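# Rearrange cases on two pallets with dual suction arms

## Task

On the pallet toward the -y end of the track, a large case sits beside two smaller ones. Put that large case into the empty corner of the other pallet, which holds three cases. You may shift those three to make room. The two smaller cases must finish exactly where they started. No case may overhang its pallet's edge by more than about a finger's width. A case that fell to the floor may be picked up again, but it must finish lid up. At the end the tools must have released everything and moved away. Nothing may depend on the robot holding it in place. cam_pallet_north views the -y end and cam_pallet_south the +y end, with +y roughly to the right in both images.

## Robot and tools

Robot: two arms, left_arm and right_arm, each with a vacuum tool that has four suction cups. Each arm rides its own carriage on one shared track that runs along y at x = 0. left_rail carries left_arm on the +y half and accepts position_m from 0.6 to 3 m. right_rail carries right_arm on the -y half and accepts -3 to -0.6 m. Each arm base sits at x = 0, y = its carriage position, z = 0.04 m, facing +x.

Scene frame: fixed to the table. z = 0 is the table top and +z is up. +x is the direction the arms face and +y is to their left. The table starts at x = 0.50 m and spans y -0.90 to 0.90 m. Outside that, the floor lies 0.53 m lower. The names left and right do not refer to sides of any image.

State line: for each arm it gives the cup point's end_effector_position (m) and end_effector_quat_wxyz, plus linear and angular velocities. All are in the scene frame. Reported positions can be off, more so at long reach. The Joint positions and Joint velocities lines list rail, shoulder pan, shoulder lift, elbow, wrist 1, wrist 2, wrist 3. Wrist force and Wrist torque are given in the tool's own axes. They carry noise and an offset, saturate near 200 N, and may read "no reading". The Hand target line shows where the controller is currently driving the cup point.

Tool geometry: the cup point is the centre of the four cup rims, and the cups face along its +z. In tool axes the cups sit at x = ±62 mm and y = -104.5 mm (channel a) or +104.5 mm (channel b). Each cup is 103 mm wide, and the whole pattern spans 227 x 312 mm. Under vacuum the cups compress up to about 21 mm.

execute_actions {"actions": [...]}: the actions run in sequence. Each action may contain rows, steps, until, left_rail and right_rail.
- rows: up to 15 rows. Each row has 16 numbers in [-1, 1] and lasts one control step (1/30 s). The order is left dx, dy, dz, rx, ry, rz, left suction_a, suction_b, then the same eight for the right arm. Always send all 16, even if only one arm should move.
- dx..rz are an offset of that arm's cup point, expressed in the cup point's own axes. They are measured from the pose the arm had when the action began, not from the previous row. For the first action of a call, that start pose is the last reported pose. 1.0 equals 0.6 m or 180 degrees. rx, ry, rz together form one rotation vector.
- suction values: 1 is on and 0 is off, with anything above 0.01 counting as on. A channel keeps its last setting, but a 0 in a row is a real off command. To leave a tool unchanged, repeat its current two values.
- steps: 1 to 450, defaulting to 15, and at least the number of rows. After the last row, each arm keeps heading for that row's target.
- until: ends the action early once every listed condition is true. The form is {"left_rail": {"position_status": ["!=", "moving"]}}; numbers need a comparison operator (=, !=, <, <=, >, >=). You can also use {"all": {"status": "ended"}} or {"any": {"status": "ended"}}. until does not stop any motion.
- left_rail / right_rail: position_m (a target point on the track, in m), speed_m_s (0.01 to 1 m/s; it starts at 1 and persists), or {"stop": true}. Braking runs at 2 m/s², so about 0.25 m at full speed. A carriage counts as arrived within 0.6 mm of its target. Any out-of-range value or unknown name rejects the whole call.

Motion limits: each step, the commanded pose is clipped to within 100 mm and 16 degrees of the measured pose. Joint speeds are limited, so large moves may not be finished when the result returns. Continue them in the next action rather than counting on the arm to drift there. Ramp offsets gradually, for example adding 0.01 per row (about 6 mm per step), so held cases do not shake loose. Rows never move a carriage. Motion of the carriage adds to the tool's movement. Drive the carriage first, wait until its position_status is not moving, and then place the tool.

rail statuses: done, moving, stopped, contact_stop (blocked; wait, then re-read position), time_out (likely obstructed; look and clear it before resending), stopped_with_arm (the arm was held back or faulted; send rows it can follow, then resend), stopped_for_other_arm (no clearance from the other arm; move the arms apart, wait 30 steps, then resend). position_answer is taken or not_taken; if not_taken, resend once the carriage stands still. "pose unreachable" means the clearance check altered or blocked that arm's command. The check is stricter while a carriage is moving.

Gripping: turn a channel on and press both of its cups fully onto a flat, smooth face. Edges, holes or gaps under a cup break the seal for both cups on that channel. suction_measured_a and suction_measured_b range from 0 to 1, take about 1.3 s to settle, and read 0.83 or more on an airtight surface. Cardboard reads lower. part_present goes to 1 above 0.09 and back to 0 below 0.07. Pull is about 381 N per cup at 0.7. A still tool switching on can lift a case off its support. To release: lower in small steps until the case touches down, then in one action switch both channels off and back the tool straight away. A cup sealed to the table holds the tool down; switch that channel off. When handing a case between tools, set it down and switch the giver off before the receiver comes on.

Avoid: collisions or pressing between the arms, including their tools, cameras and any case one of them holds. Avoid torque faults (joint load limits: pan and lift 678, elbow 398, wrists 98.4 N m) and force faults (400 N external force). Either fault stops the arm for 10 s. Switching suction off against a resting case with a stationary tool can trigger one. Also avoid dropping or slamming cases, shoving hard, and pushing anything out of the work area. Loose objects may occasionally get nudged.

zoom_image {"camera", "region": [x0, y0, x1, y1]}: returns a closer view of the latest image, at most 504 x 504 px, with the origin at top-left. Cameras are cam_high, cam_low, cam_pallet_north, cam_pallet_south, cam_left_wrist and cam_right_wrist, each 504x504.

finished_scene {"scene": n}: ends the current scene irreversibly and reports success. The goal must already be achieved, with the tools released and clear.

Each tool is called after "Request:" as name(argument=value, ...) on one line, values as JSON.

## Session

I'll start by looking at the current state of the scene.

Request:
execute_actions(actions=[])

Scene clock: 0.00 s.
left_arm: end_effector_position=(+0.8503, +0.8998, +0.4411) suction_measured_a=0.00 part_present_a=0 suction_measured_b=0.00 part_present_b=0 end_effector_quat_wxyz=(-0.000, +0.001, +1.000, -0.001) end_effector_velocity=(+0.000, -0.000, -0.000) end_effector_angular_velocity=(+0.000, +0.000, +0.000) | right_arm: end_effector_position=(+0.8514, -2.7317, +0.4401) suction_measured_a=0.00 part_present_a=0 suction_measured_b=0.00 part_present_b=0 end_effector_quat_wxyz=(+0.000, +0.000, +1.000, -0.001) end_effector_velocity=(-0.000, +0.000, +0.000) end_effector_angular_velocity=(-0.000, -0.000, +0.000)
Joint positions: left_arm=[ 0.9   -0.239 -1.499  2.091 -2.163 -1.572  1.334] | right_arm=[-2.73  -0.24  -1.497  2.09  -2.165 -1.572  1.332]
Joint velocities: left_arm=[ 0. -0.  0. -0.  0. -0. -0.] | right_arm=[ 0. -0. -0.  0. -0.  0. -0.]
Wrist force (N, on the end effector, along its own x y z axes, offset not removed): no reading
Wrist torque (N m, same axes, about the end effector's origin, offset not removed): no reading
Hand target (left_arm): +0.850, +0.900, +0.441; -0.000, +0.001, +1.000, -0.001
Hand target (right_arm): +0.851, -2.732, +0.440; +0.000, +0.000, +1.000, -0.001
left_rail: position_m=0.900 position_m_goal=0.900 speed_m_s=1.00 position_status=done position_answer=taken refusals=0
right_rail: position_m=-2.730 position_m_goal=-2.730 speed_m_s=1.00 position_status=done position_answer=taken refusals=0

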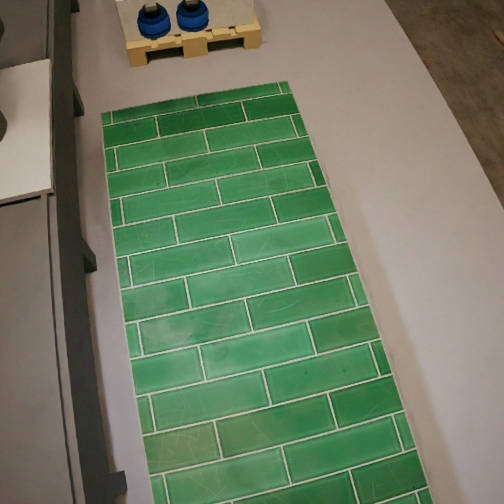

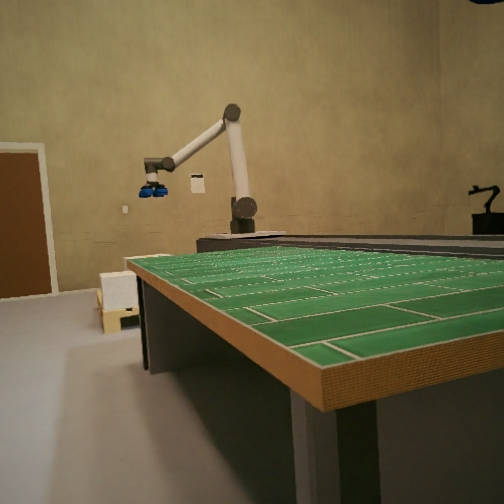

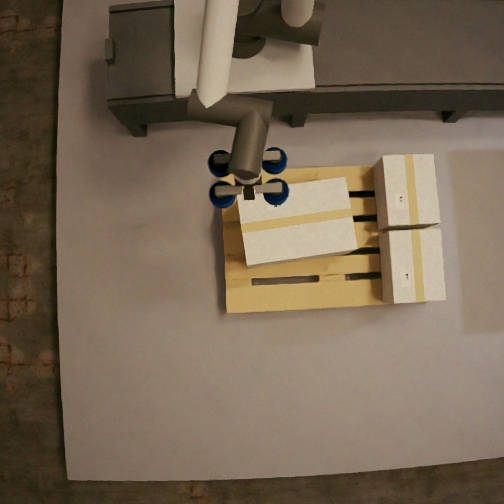

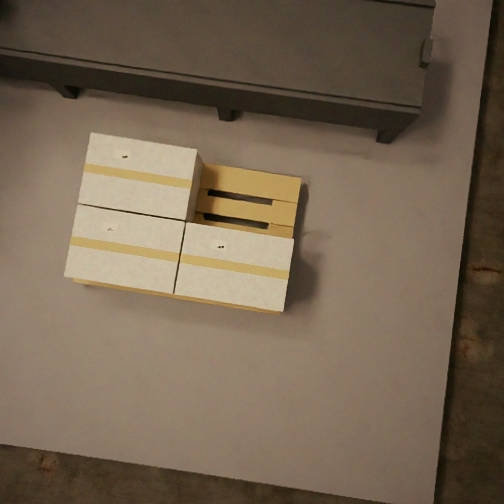

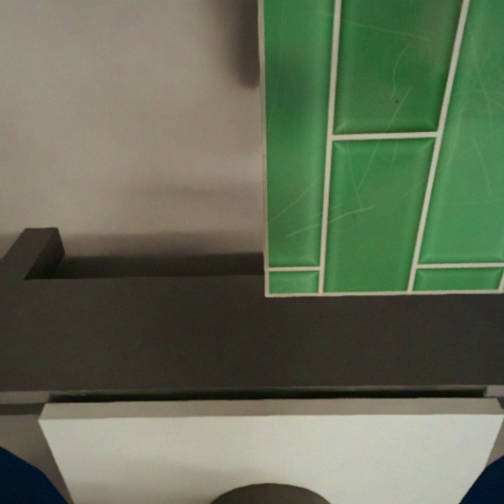

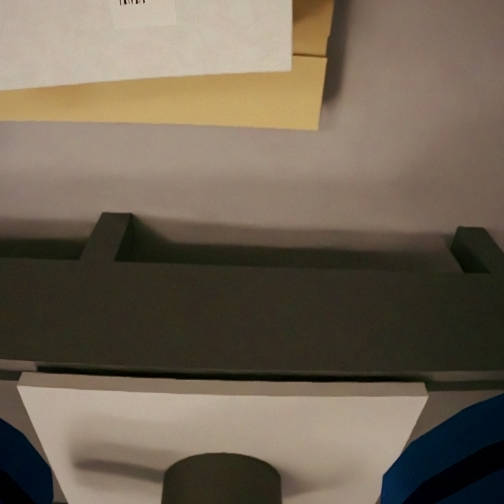

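Request:
zoom_image(camera="cam_pallet_north", region=[190, 130, 470, 330])

Request:
zoom_image(camera="cam_pallet_south", region=[50, 110, 330, 330])

Region (190, 130, 470, 330) of cam_pallet_north's 504x504 image, scaled by 1.800, with more detail than that image has; it fills the top 360 rows of this view, and the rest is white.

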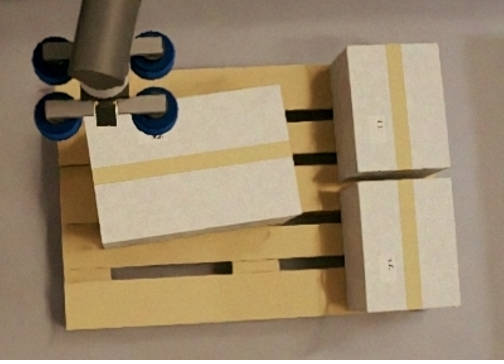

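Region (50, 110, 330, 330) of cam_pallet_south's 504x504 image, scaled by 1.800, with more detail than that image has; it fills the top 396 rows of this view, and the rest is white.

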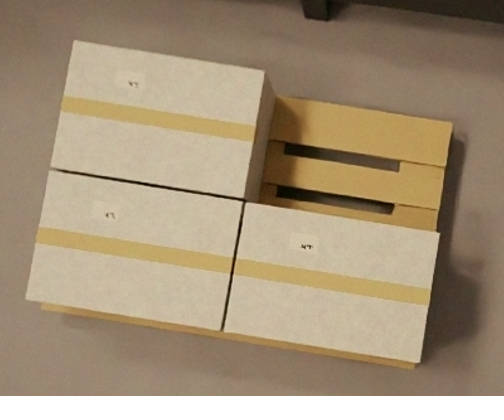

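Request:
zoom_image(camera="cam_right_wrist", region=[0, 0, 504, 504])

Request:
zoom_image(camera="cam_high", region=[80, 0, 330, 130])

Request:
zoom_image(camera="cam_low", region=[60, 80, 320, 360])

Region (0, 0, 504, 504) of cam_right_wrist's 504x504 image, scaled by 1.000.

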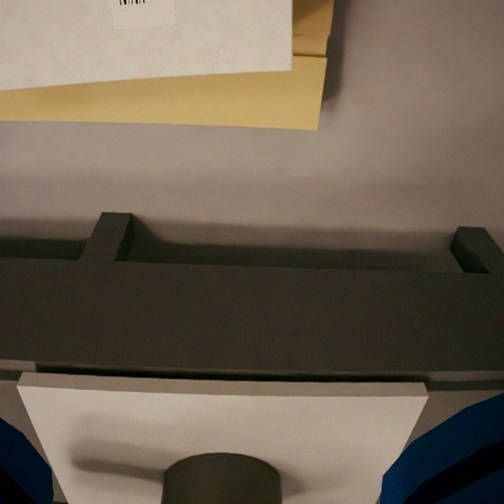

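Region (80, 0, 330, 130) of cam_high's 504x504 image, scaled by 2.016, with more detail than that image has; it fills the top 262 rows of this view, and the rest is white.

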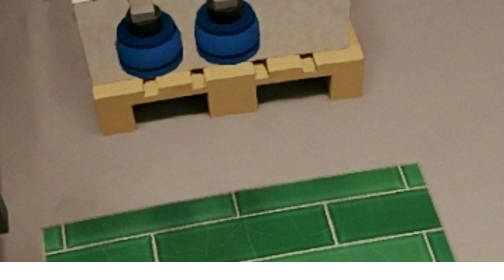

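Region (60, 80, 320, 360) of cam_low's 504x504 image, scaled by 1.800, with more detail than that image has; it fills the left 468 columns of this view, and the rest is white.

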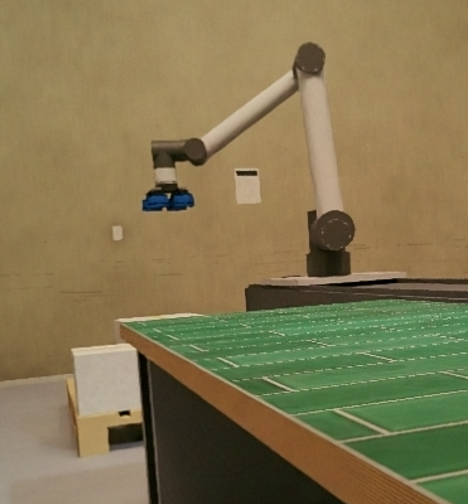

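Request:
zoom_image(camera="cam_pallet_north", region=[195, 90, 315, 220])

Request:
zoom_image(camera="cam_left_wrist", region=[150, 200, 400, 400])

Region (195, 90, 315, 220) of cam_pallet_north's 504x504 image, scaled by 3.877, with more detail than that image has; it fills the left 465 columns of this view, and the rest is white.

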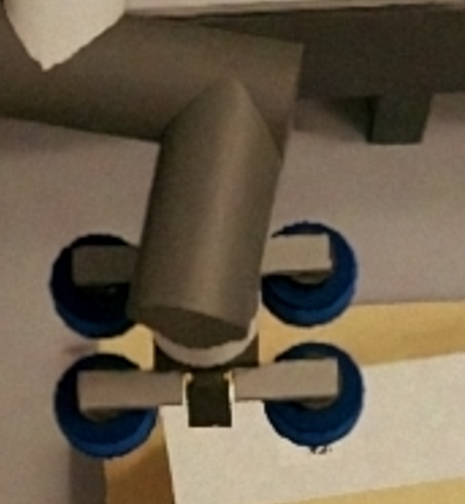

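Region (150, 200, 400, 400) of cam_left_wrist's 504x504 image, scaled by 2.016, with more detail than that image has; it fills the top 403 rows of this view, and the rest is white.

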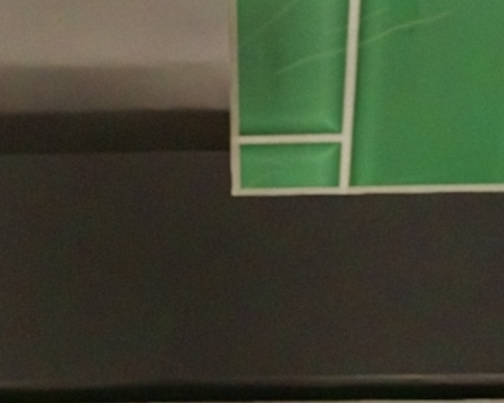

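Request:
zoom_image(camera="cam_pallet_north", region=[330, 140, 460, 320])

Request:
zoom_image(camera="cam_pallet_north", region=[210, 150, 380, 320])

Region (330, 140, 460, 320) of cam_pallet_north's 504x504 image, scaled by 2.800, with more detail than that image has.

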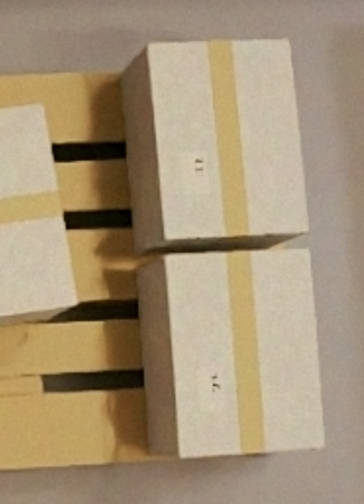

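Region (210, 150, 380, 320) of cam_pallet_north's 504x504 image, scaled by 2.965, with more detail than that image has.

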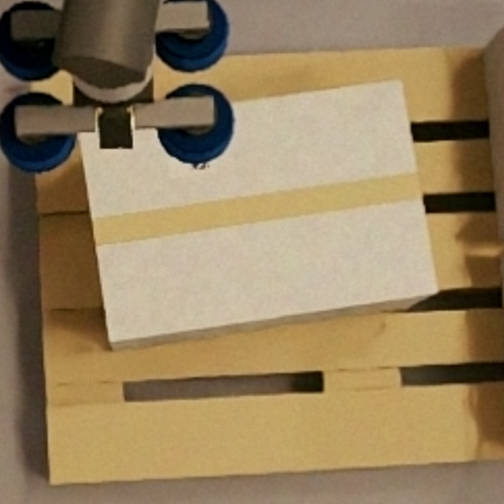

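Request:
execute_actions(actions=[{"left_rail": {"position_m": 2.4}, "rows": [[0,0,0,0,0,0,0,0, -0.01,0.02,0.022,0,0,-0.002,0,0],[0,0,0,0,0,0,0,0, -0.025,0.05,0.056,0,0,-0.005,0,0],[0,0,0,0,0,0,0,0, -0.045,0.09,0.10,0,0,-0.008,0,0],[0,0,0,0,0,0,0,0, -0.07,0.14,0.157,0,0,-0.013,0,0],[0,0,0,0,0,0,0,0, -0.095,0.19,0.215,0,0,-0.018,0,0],[0,0,0,0,0,0,0,0, -0.12,0.24,0.27,0,0,-0.022,0,0],[0,0,0,0,0,0,0,0, -0.145,0.29,0.325,0,0,-0.027,0,0],[0,0,0,0,0,0,0,0, -0.178,0.353,0.40,0,0,-0.0328,0,0]], "steps": 75}])

Scene clock: 13.47 s.
left_arm: end_effector_position=(+0.8503, +2.3998, +0.4411) suction_measured_a=0.00 part_present_a=0 suction_measured_b=0.00 part_present_b=0 end_effector_quat_wxyz=(-0.000, +0.001, +1.000, -0.001) end_effector_velocity=(+0.000, -0.000, -0.000) end_effector_angular_velocity=(+0.000, +0.000, -0.000) | right_arm: end_effector_position=(+0.9584, -2.5196, +0.1997) suction_measured_a=0.00 part_present_a=0 suction_measured_b=0.00 part_present_b=0 end_effector_quat_wxyz=(+0.000, -0.051, +0.999, -0.001) end_effector_velocity=(-0.000, +0.000, -0.000) end_effector_angular_velocity=(+0.000, +0.000, +0.000)
Joint positions: left_arm=[ 2.4   -0.239 -1.499  2.091 -2.163 -1.572  1.334] | right_arm=[-2.73   0.01  -1.149  2.058 -2.481 -1.572  1.479]
Joint velocities: left_arm=[ 0. -0.  0. -0.  0. -0.  0.] | right_arm=[ 0.  0.  0. -0.  0.  0.  0.]
Wrist force (N, on the end effector, along its own x y z axes, offset not removed): left_arm=[-3.5 -2.5 -0.7] | right_arm=[1.4 1.0 -4.4]
Wrist torque (N m, same axes, about the end effector's origin, offset not removed): left_arm=[-0.40 1.24 0.14] | right_arm=[-0.43 -0.04 -0.01]
Hand target (left_arm): +0.850, +2.400, +0.441; -0.000, +0.001, +1.000, -0.001
Hand target (right_arm): +0.958, -2.520, +0.200; +0.000, -0.051, +0.999, -0.001
Off the commanded pose (left_arm): 0.000 m, 0 deg.
Off the commanded pose (right_arm): 0.001 m, 0 deg.
left_rail: position_m=2.400 position_m_goal=2.400 speed_m_s=1.00 position_status=done position_answer=taken refusals=0
right_rail: position_m=-2.730 position_m_goal=-2.730 speed_m_s=1.00 position_status=done position_answer=taken refusals=0

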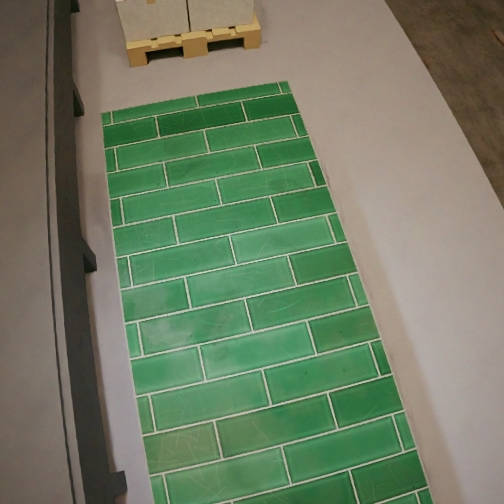

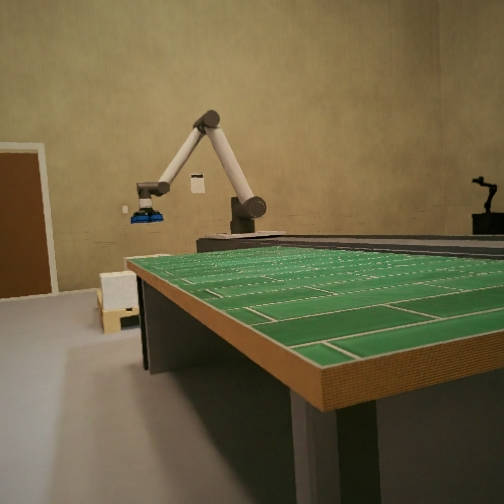

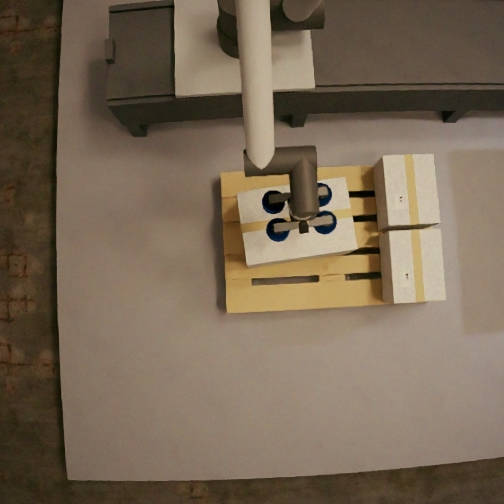

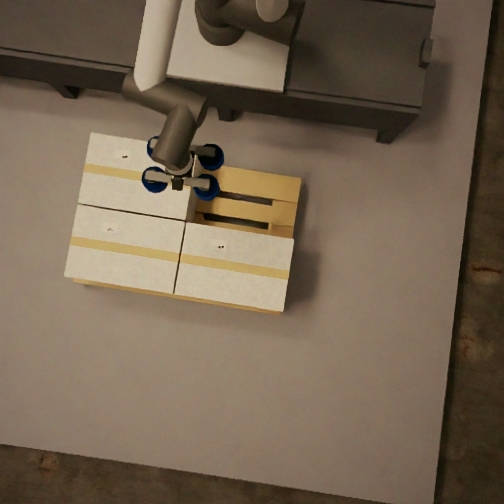

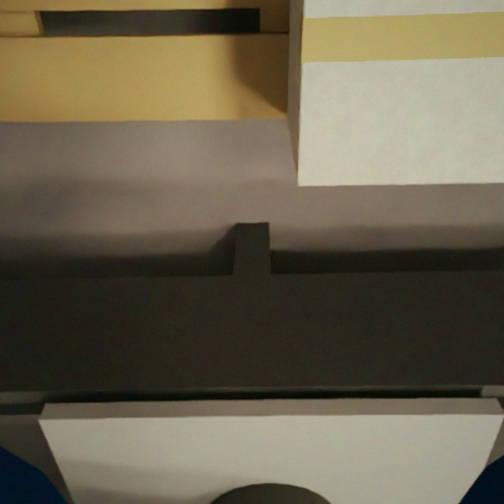

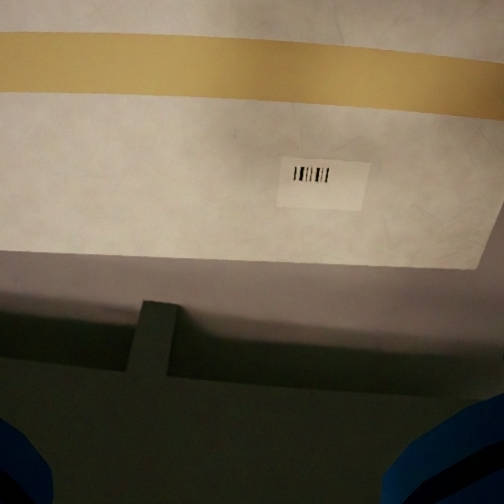

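Request:
zoom_image(camera="cam_left_wrist", region=[220, 60, 380, 220])

Request:
zoom_image(camera="cam_pallet_south", region=[120, 110, 320, 260])

Request:
zoom_image(camera="cam_pallet_north", region=[220, 150, 380, 290])

Region (220, 60, 380, 220) of cam_left_wrist's 504x504 image, scaled by 3.150, with more detail than that image has.

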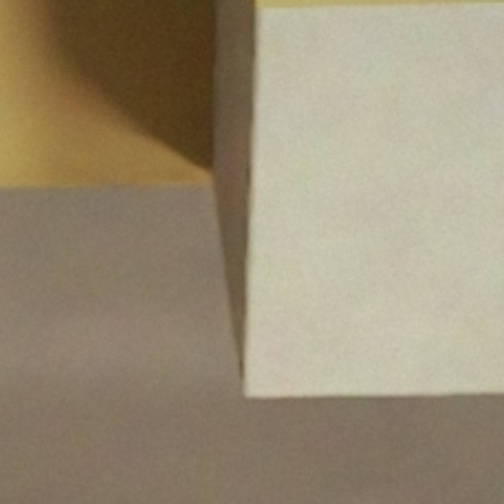

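Region (120, 110, 320, 260) of cam_pallet_south's 504x504 image, scaled by 2.520, with more detail than that image has; it fills the top 378 rows of this view, and the rest is white.

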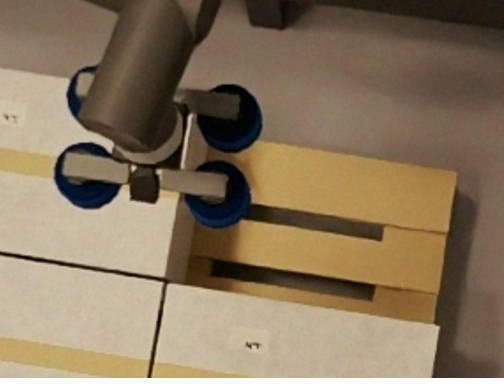

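Region (220, 150, 380, 290) of cam_pallet_north's 504x504 image, scaled by 3.150, with more detail than that image has; it fills the top 441 rows of this view, and the rest is white.

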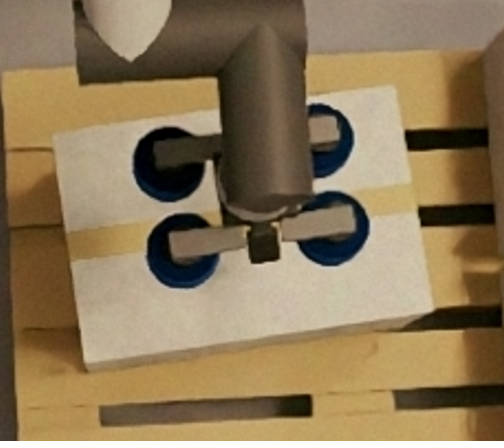

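Request:
zoom_image(camera="cam_pallet_south", region=[170, 150, 310, 290])

Request:
zoom_image(camera="cam_pallet_south", region=[55, 200, 195, 330])

Request:
zoom_image(camera="cam_pallet_south", region=[170, 220, 310, 330])

Region (170, 150, 310, 290) of cam_pallet_south's 504x504 image, scaled by 3.600, with more detail than that image has.

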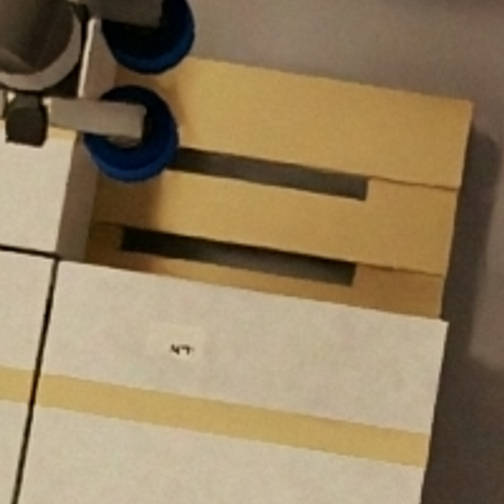

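Region (55, 200, 195, 330) of cam_pallet_south's 504x504 image, scaled by 3.600, with more detail than that image has; it fills the top 468 rows of this view, and the rest is white.

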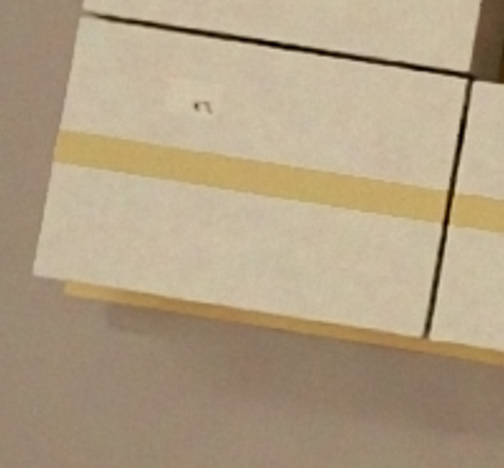

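Region (170, 220, 310, 330) of cam_pallet_south's 504x504 image, scaled by 3.600, with more detail than that image has; it fills the top 396 rows of this view, and the rest is white.

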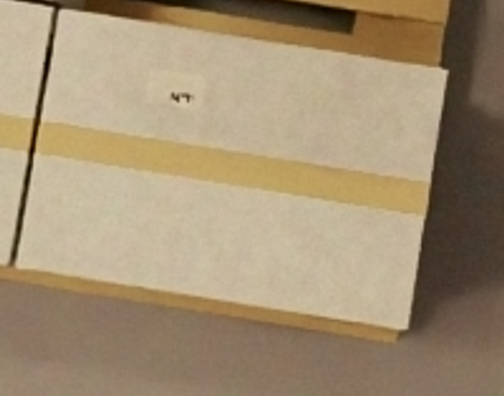

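Request:
execute_actions(actions=[{"left_rail": {"position_m": 2.9}, "rows": [[-0.02,0.004,0.014,0,0,0,0,0, 0,0,0.015,0,0,0,0,0],[-0.05,0.01,0.036,0,0,0,0,0, 0,0,0.04,0,0,0,0,0],[-0.09,0.018,0.065,0,0,0,0,0, 0,0,0.07,0,0,0,0,0],[-0.14,0.028,0.10,0,0,0,0,0, 0,0,0.11,0,0,0,0,0],[-0.20,0.04,0.145,0,0,0,0,0, 0,0,0.15,0,0,0,0,0],[-0.26,0.052,0.19,0,0,0,0,0, 0,0,0.19,0,0,0,0,0],[-0.32,0.064,0.23,0,0,0,0,0, 0,0,0.23,0,0,0,0,0],[-0.38,0.076,0.275,0,0,0,0,0, 0,0,0.27,0,0,0,0,0],[-0.44,0.088,0.32,0,0,0,0,0, 0,0,0.31,0,0,0,0,0],[-0.50,0.10,0.36,0,0,0,0,0, 0,0,0.35,0,0,0,0,0],[-0.56,0.112,0.405,0,0,0,0,0, 0,0,0.385,0,0,0,0,0],[-0.61,0.122,0.44,0,0,0,0,0, 0,0,0.41,0,0,0,0,0],[-0.645,0.129,0.467,0,0,0,0,0, 0,0,0.425,0,0,0,0,0],[-0.667,0.133,0.483,0,0,0,0,0, 0,0,0.433,0,0,0,0,0]], "steps": 45}])

Scene clock: 22.53 s.
left_arm: end_effector_position=(+1.2505, +2.9796, +0.1516) suction_measured_a=0.00 part_present_a=0 suction_measured_b=0.00 part_present_b=0 end_effector_quat_wxyz=(+0.000, +0.001, +1.000, -0.001) end_effector_velocity=(+0.003, +0.000, -0.001) end_effector_angular_velocity=(-0.000, +0.000, +0.000) | right_arm: end_effector_position=(+0.9583, -2.5196, -0.0604) suction_measured_a=0.00 part_present_a=0 suction_measured_b=0.00 part_present_b=0 end_effector_quat_wxyz=(+0.000, -0.051, +0.999, -0.001) end_effector_velocity=(-0.000, +0.000, -0.000) end_effector_angular_velocity=(+0.000, +0.000, +0.000)
Joint positions: left_arm=[ 2.9   -0.097 -0.881  1.64  -2.33  -1.572  1.475] | right_arm=[-2.73   0.01  -0.843  2.096 -2.825 -1.572  1.479]
Joint velocities: left_arm=[ 0.     0.001  0.003 -0.005  0.002 -0.     0.   ] | right_arm=[ 0.  0.  0. -0. -0.  0.  0.]
Wrist force (N, on the end effector, along its own x y z axes, offset not removed): left_arm=[-8.8 -0.2 -0.3] | right_arm=[-2.7 2.3 0.1]
Wrist torque (N m, same axes, about the end effector's origin, offset not removed): left_arm=[-0.13 1.92 0.25] | right_arm=[-0.23 0.35 0.14]
Hand target (left_arm): +1.251, +2.980, +0.151; +0.000, +0.001, +1.000, -0.001
Hand target (right_arm): +0.958, -2.520, -0.060; +0.000, -0.051, +0.999, -0.001
Off the commanded pose (left_arm): 0.001 m, 0 deg.
Off the commanded pose (right_arm): 0.001 m, 0 deg.
left_rail: position_m=2.900 position_m_goal=2.900 speed_m_s=1.00 position_status=done position_answer=taken refusals=0
right_rail: position_m=-2.730 position_m_goal=-2.730 speed_m_s=1.00 position_status=done position_answer=taken refusals=0

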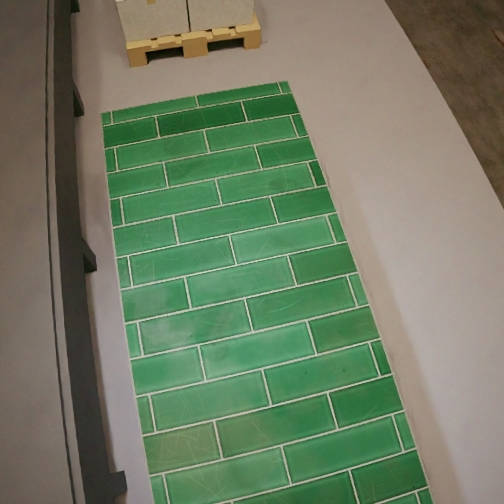

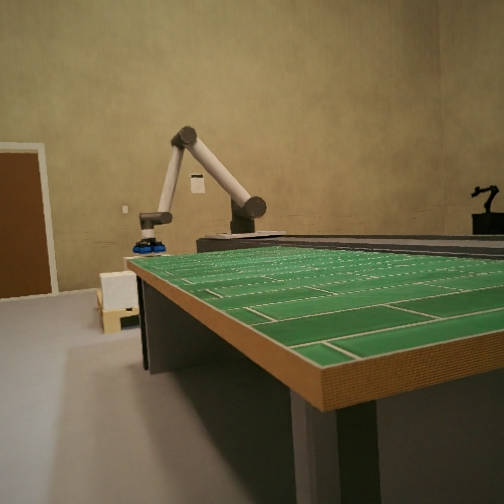

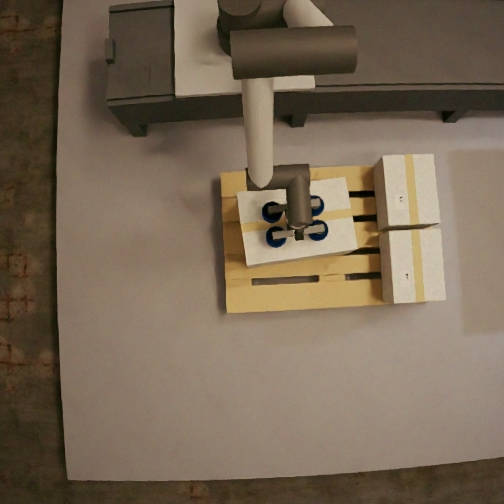

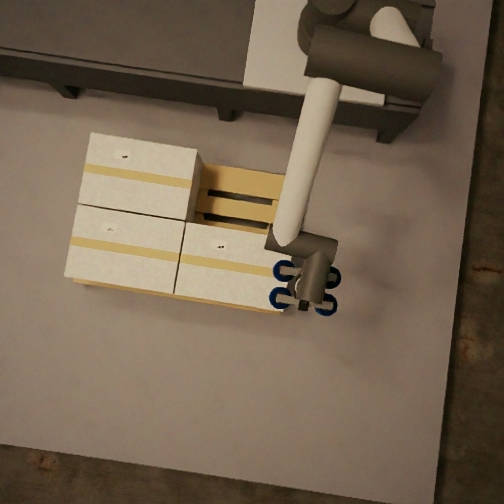

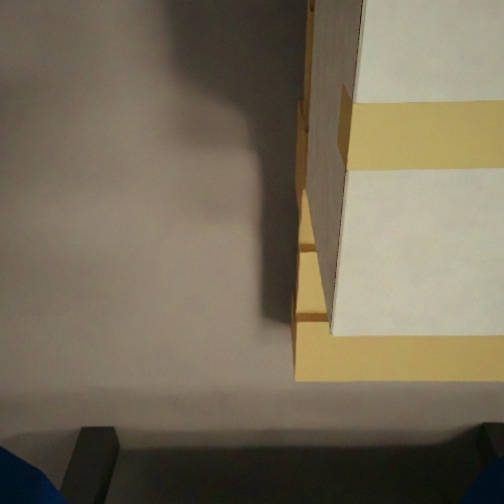

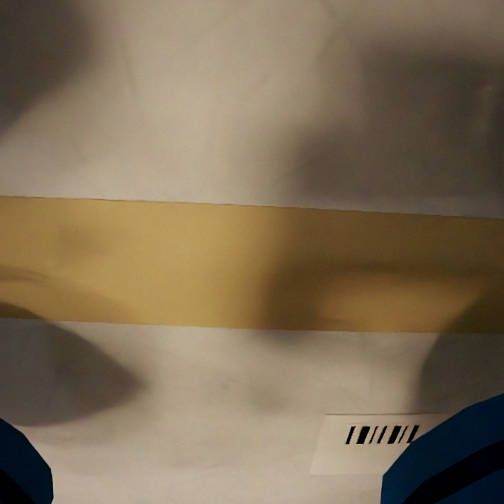

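Request:
zoom_image(camera="cam_left_wrist", region=[260, 0, 420, 200])

Request:
zoom_image(camera="cam_left_wrist", region=[260, 180, 420, 400])

Region (260, 0, 420, 200) of cam_left_wrist's 504x504 image, scaled by 2.520, with more detail than that image has; it fills the left 403 columns of this view, and the rest is white.

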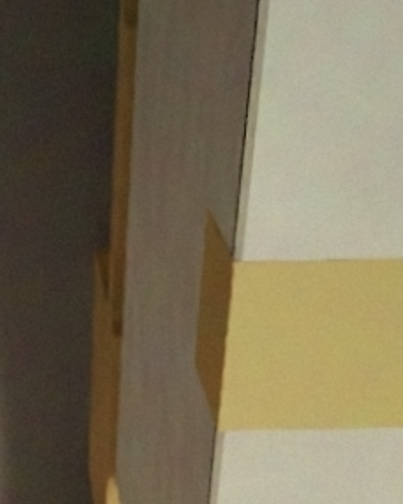

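Region (260, 180, 420, 400) of cam_left_wrist's 504x504 image, scaled by 2.291, with more detail than that image has; it fills the left 367 columns of this view, and the rest is white.

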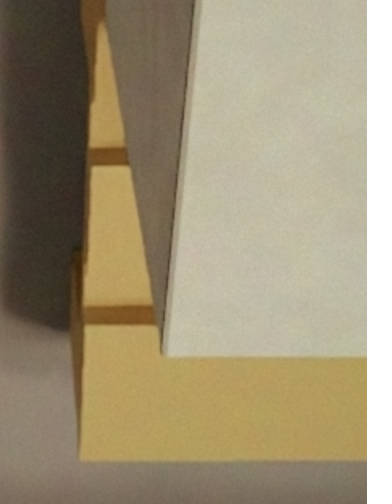

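Request:
zoom_image(camera="cam_low", region=[90, 200, 210, 340])

Request:
zoom_image(camera="cam_pallet_north", region=[220, 160, 380, 290])

Region (90, 200, 210, 340) of cam_low's 504x504 image, scaled by 3.600, with more detail than that image has; it fills the left 432 columns of this view, and the rest is white.

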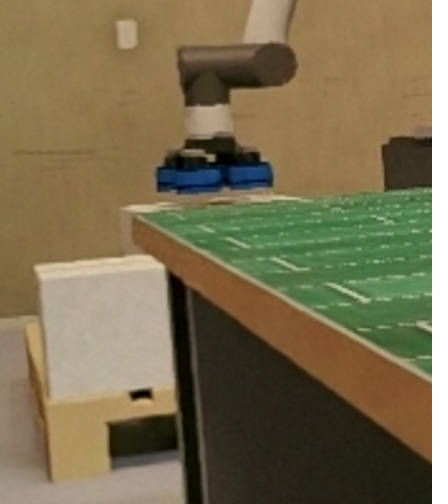

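Region (220, 160, 380, 290) of cam_pallet_north's 504x504 image, scaled by 3.150, with more detail than that image has; it fills the top 410 rows of this view, and the rest is white.

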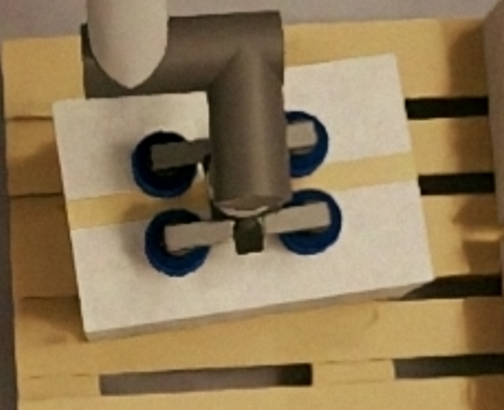

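Request:
zoom_image(camera="cam_pallet_south", region=[240, 210, 380, 340])

Region (240, 210, 380, 340) of cam_pallet_south's 504x504 image, scaled by 3.600, with more detail than that image has; it fills the top 468 rows of this view, and the rest is white.

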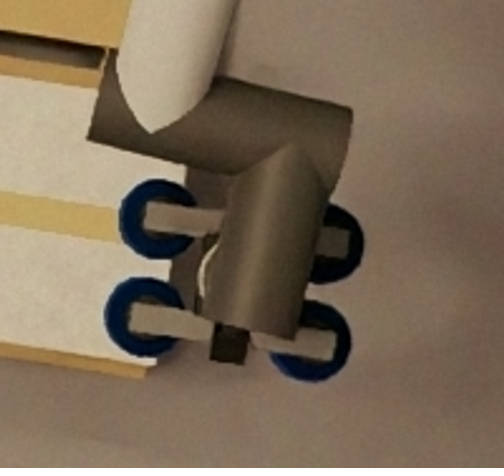

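Request:
execute_actions(actions=[{"rows": [[0.005,-0.02,0.005,0,0,0,0,0, 0.002,0.002,0.003,0,0,0,0,0],[0.01,-0.05,0.012,0,0,0,0,0, 0.004,0.004,0.007,0,0,0,0,0],[0.015,-0.09,0.025,0,0,0,0,0, 0.006,0.007,0.011,0,0,0,0,0],[0.022,-0.14,0.04,0,0,0,0,0, 0.008,0.009,0.015,0,0,0,0,0],[0.03,-0.20,0.06,0,0,0,0,0, 0.010,0.011,0.019,0,0,0,0,0],[0.04,-0.26,0.085,0,0,0,0,0, 0.011,0.013,0.023,0,0,0,0,0],[0.05,-0.32,0.11,0,0,0,0,0, 0.012,0.014,0.027,0,0,0,0,0],[0.06,-0.38,0.14,0,0,0,0,0, 0.013,0.015,0.030,0,0,0,0,0],[0.07,-0.44,0.17,0,0,0,0,0, 0.013,0.015,0.033,0,0,0,0,0],[0.08,-0.50,0.20,0,0,0,0,0, 0.013,0.015,0.033,0,0,0,0,0],[0.09,-0.55,0.225,0,0,0,0,0, 0.013,0.015,0.033,0,0,0,0,0],[0.097,-0.585,0.242,0,0,0,0,0, 0.013,0.015,0.033,0,0,0,0,0],[0.10,-0.60,0.25,0,0,0,0,0, 0.013,0.015,0.033,0,0,0,0,0]], "steps": 33}])

Scene clock: 29.70 s.
left_arm: end_effector_position=(+1.1904, +2.6203, +0.0019) suction_measured_a=0.00 part_present_a=0 suction_measured_b=0.00 part_present_b=0 end_effector_quat_wxyz=(-0.000, +0.001, +1.000, -0.001) end_effector_velocity=(+0.002, -0.010, -0.005) end_effector_angular_velocity=(+0.000, -0.002, +0.002) | right_arm: end_effector_position=(+0.9496, -2.5115, -0.0802) suction_measured_a=0.00 part_present_a=0 suction_measured_b=0.00 part_present_b=0 end_effector_quat_wxyz=(+0.000, -0.051, +0.999, -0.001) end_effector_velocity=(-0.000, +0.000, -0.000) end_effector_angular_velocity=(-0.000, +0.000, +0.000)
Joint positions: left_arm=[ 2.9   -0.396 -0.773  1.713 -2.51  -1.572  1.177] | right_arm=[-2.73   0.019 -0.82   2.104 -2.856 -1.572  1.488]
Joint velocities: left_arm=[ 0.    -0.007  0.007 -0.006 -0.002  0.001 -0.01 ] | right_arm=[ 0.  0.  0.  0. -0. -0.  0.]
Wrist force (N, on the end effector, along its own x y z axes, offset not removed): left_arm=[-6.2 -1.6 -2.0] | right_arm=[-5.3 1.7 4.4]
Wrist torque (N m, same axes, about the end effector's origin, offset not removed): left_arm=[-0.21 1.63 0.09] | right_arm=[-0.31 0.86 0.41]
Hand target (left_arm): +1.191, +2.619, +0.001; -0.000, +0.001, +1.000, -0.001
Hand target (right_arm): +0.950, -2.511, -0.080; +0.000, -0.051, +0.999, -0.001
Off the commanded pose (left_arm): 0.001 m, 0 deg.
Off the commanded pose (right_arm): 0.000 m, 0 deg.
left_rail: position_m=2.900 position_m_goal=2.900 speed_m_s=1.00 position_status=done position_answer=taken refusals=0
right_rail: position_m=-2.730 position_m_goal=-2.730 speed_m_s=1.00 position_status=done position_answer=taken refusals=0

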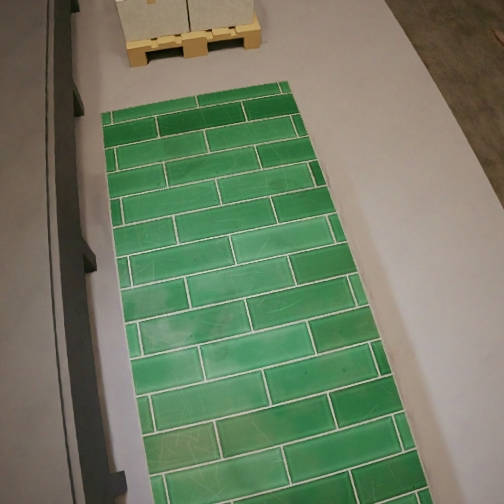

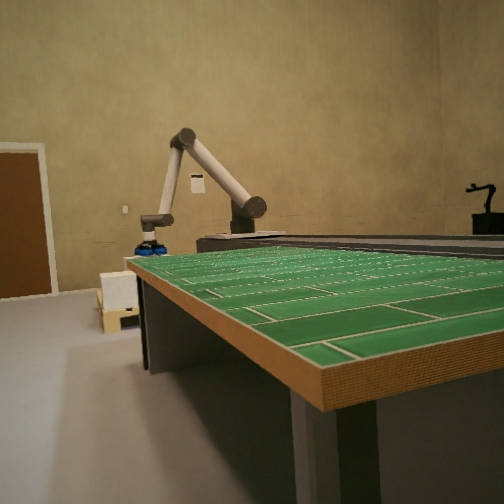

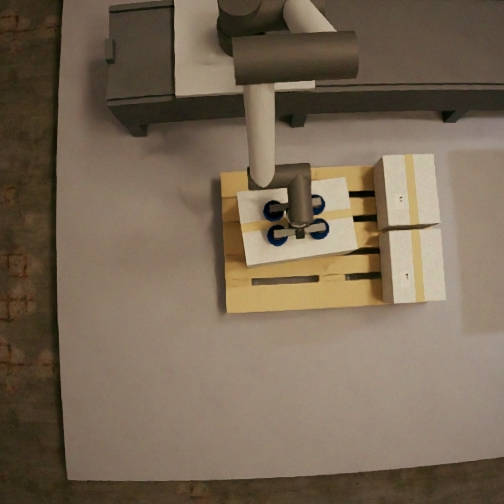

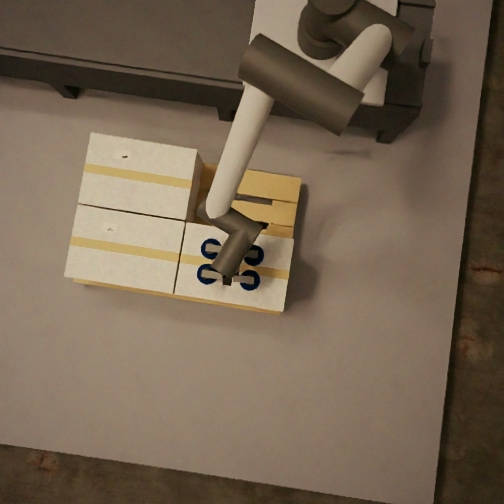

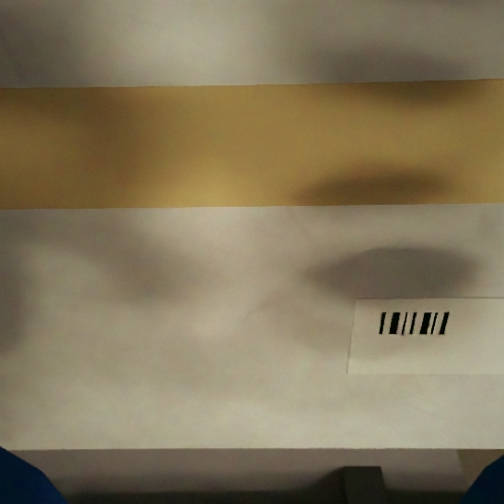

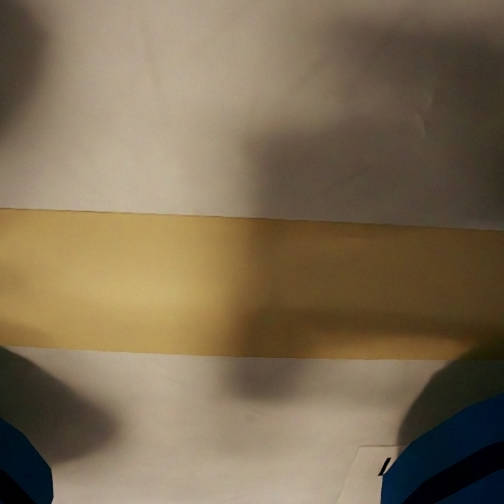

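Request:
execute_actions(actions=[{"rows": [[0,0,0.01,0,0,0,0,0, 0,0,0.003,0,0,0,0,0],[0,0,0.025,0,0,0,0,0, 0,0,0.006,0,0,0,0,0],[0,0,0.04,0,0,0,0,0, 0,0,0.01,0,0,0,0,0],[0,0,0.055,0,0,0,0,0, 0,0,0.014,0,0,0,0,0],[0,0,0.07,0,0,0,0,0, 0,0,0.018,0,0,0,0,0],[0,0,0.085,0,0,0,0,0, 0,0,0.022,0,0,0,0,0],[0,0,0.098,0,0,0,0,0, 0,0,0.025,0,0,0,0,0],[0,0,0.107,0,0,0,0,0, 0,0,0.025,0,0,0,0,0],[0,0,0.112,0,0,0,0,0, 0,0,0.025,0,0,0,0,0]], "steps": 16}])

Scene clock: 31.17 s.
left_arm: end_effector_position=(+1.1901, +2.6203, -0.0633) suction_measured_a=0.00 part_present_a=0 suction_measured_b=0.00 part_present_b=0 end_effector_quat_wxyz=(-0.000, +0.001, +1.000, -0.000) end_effector_velocity=(+0.004, -0.001, -0.024) end_effector_angular_velocity=(-0.001, -0.003, +0.000) | right_arm: end_effector_position=(+0.9495, -2.5115, -0.0949) suction_measured_a=0.00 part_present_a=0 suction_measured_b=0.00 part_present_b=0 end_effector_quat_wxyz=(+0.000, -0.051, +0.999, -0.001) end_effector_velocity=(+0.001, +0.000, -0.004) end_effector_angular_velocity=(+0.000, -0.001, +0.000)
Joint positions: left_arm=[ 2.9   -0.396 -0.71   1.711 -2.571 -1.572  1.177] | right_arm=[-2.73   0.019 -0.801  2.102 -2.873 -1.572  1.488]
Joint velocities: left_arm=[ 0.     0.001  0.026 -0.007 -0.021 -0.     0.   ] | right_arm=[ 0.     0.     0.005 -0.001 -0.005 -0.    -0.   ]
Wrist force (N, on the end effector, along its own x y z axes, offset not removed): left_arm=[-7.5 -2.1 -3.1] | right_arm=[-1.2 3.6 1.4]
Wrist torque (N m, same axes, about the end effector's origin, offset not removed): left_arm=[-0.38 1.83 0.10] | right_arm=[0.05 0.43 0.14]
Hand target (left_arm): +1.190, +2.620, -0.065; -0.000, +0.001, +1.000, -0.001
Hand target (right_arm): +0.950, -2.511, -0.095; +0.000, -0.051, +0.999, -0.001
Off the commanded pose (left_arm): 0.002 m, 0 deg.
Off the commanded pose (right_arm): 0.000 m, 0 deg.
left_rail: position_m=2.900 position_m_goal=2.900 speed_m_s=1.00 position_status=done position_answer=taken refusals=0
right_rail: position_m=-2.730 position_m_goal=-2.730 speed_m_s=1.00 position_status=done position_answer=taken refusals=0

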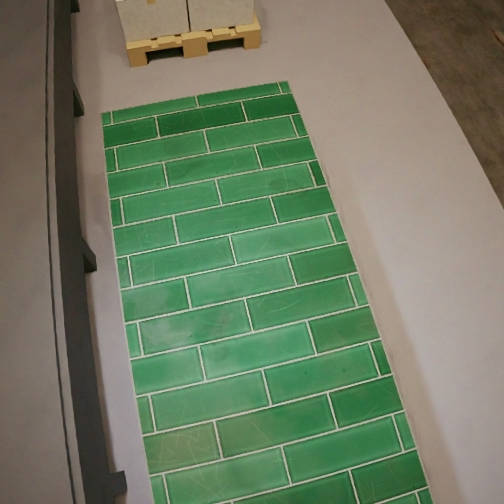

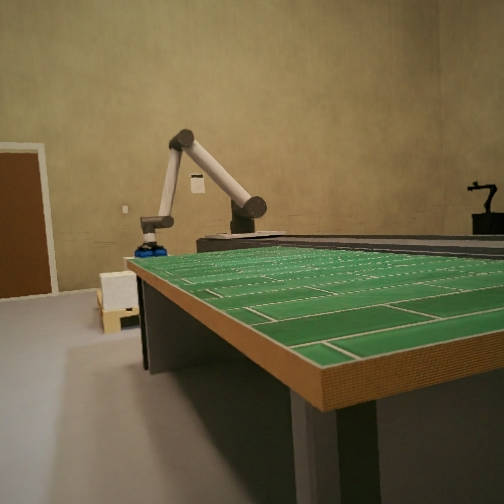

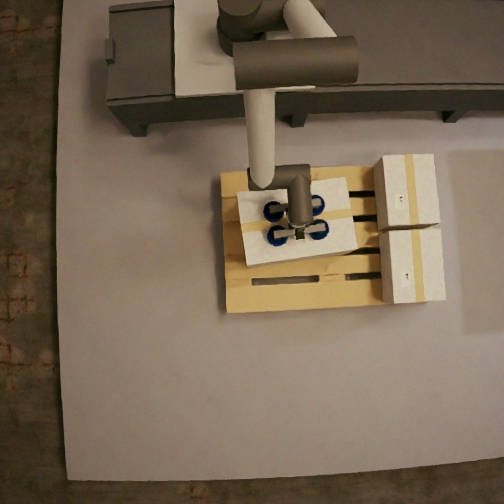

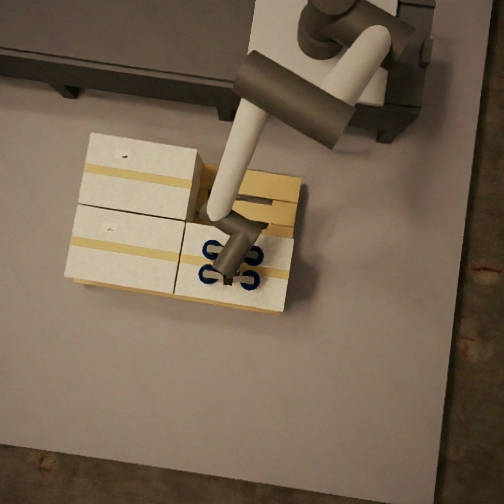

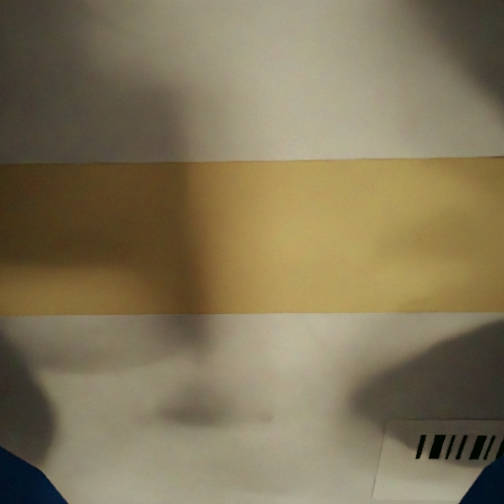

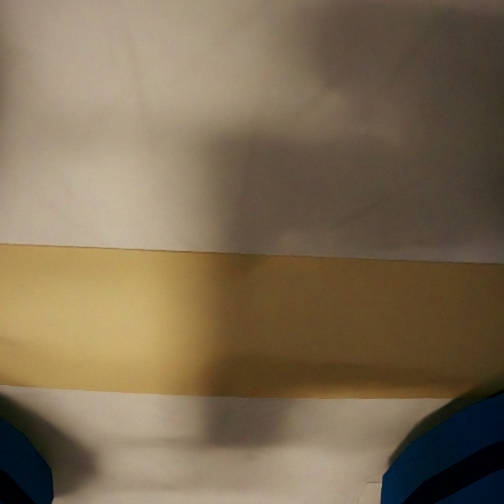

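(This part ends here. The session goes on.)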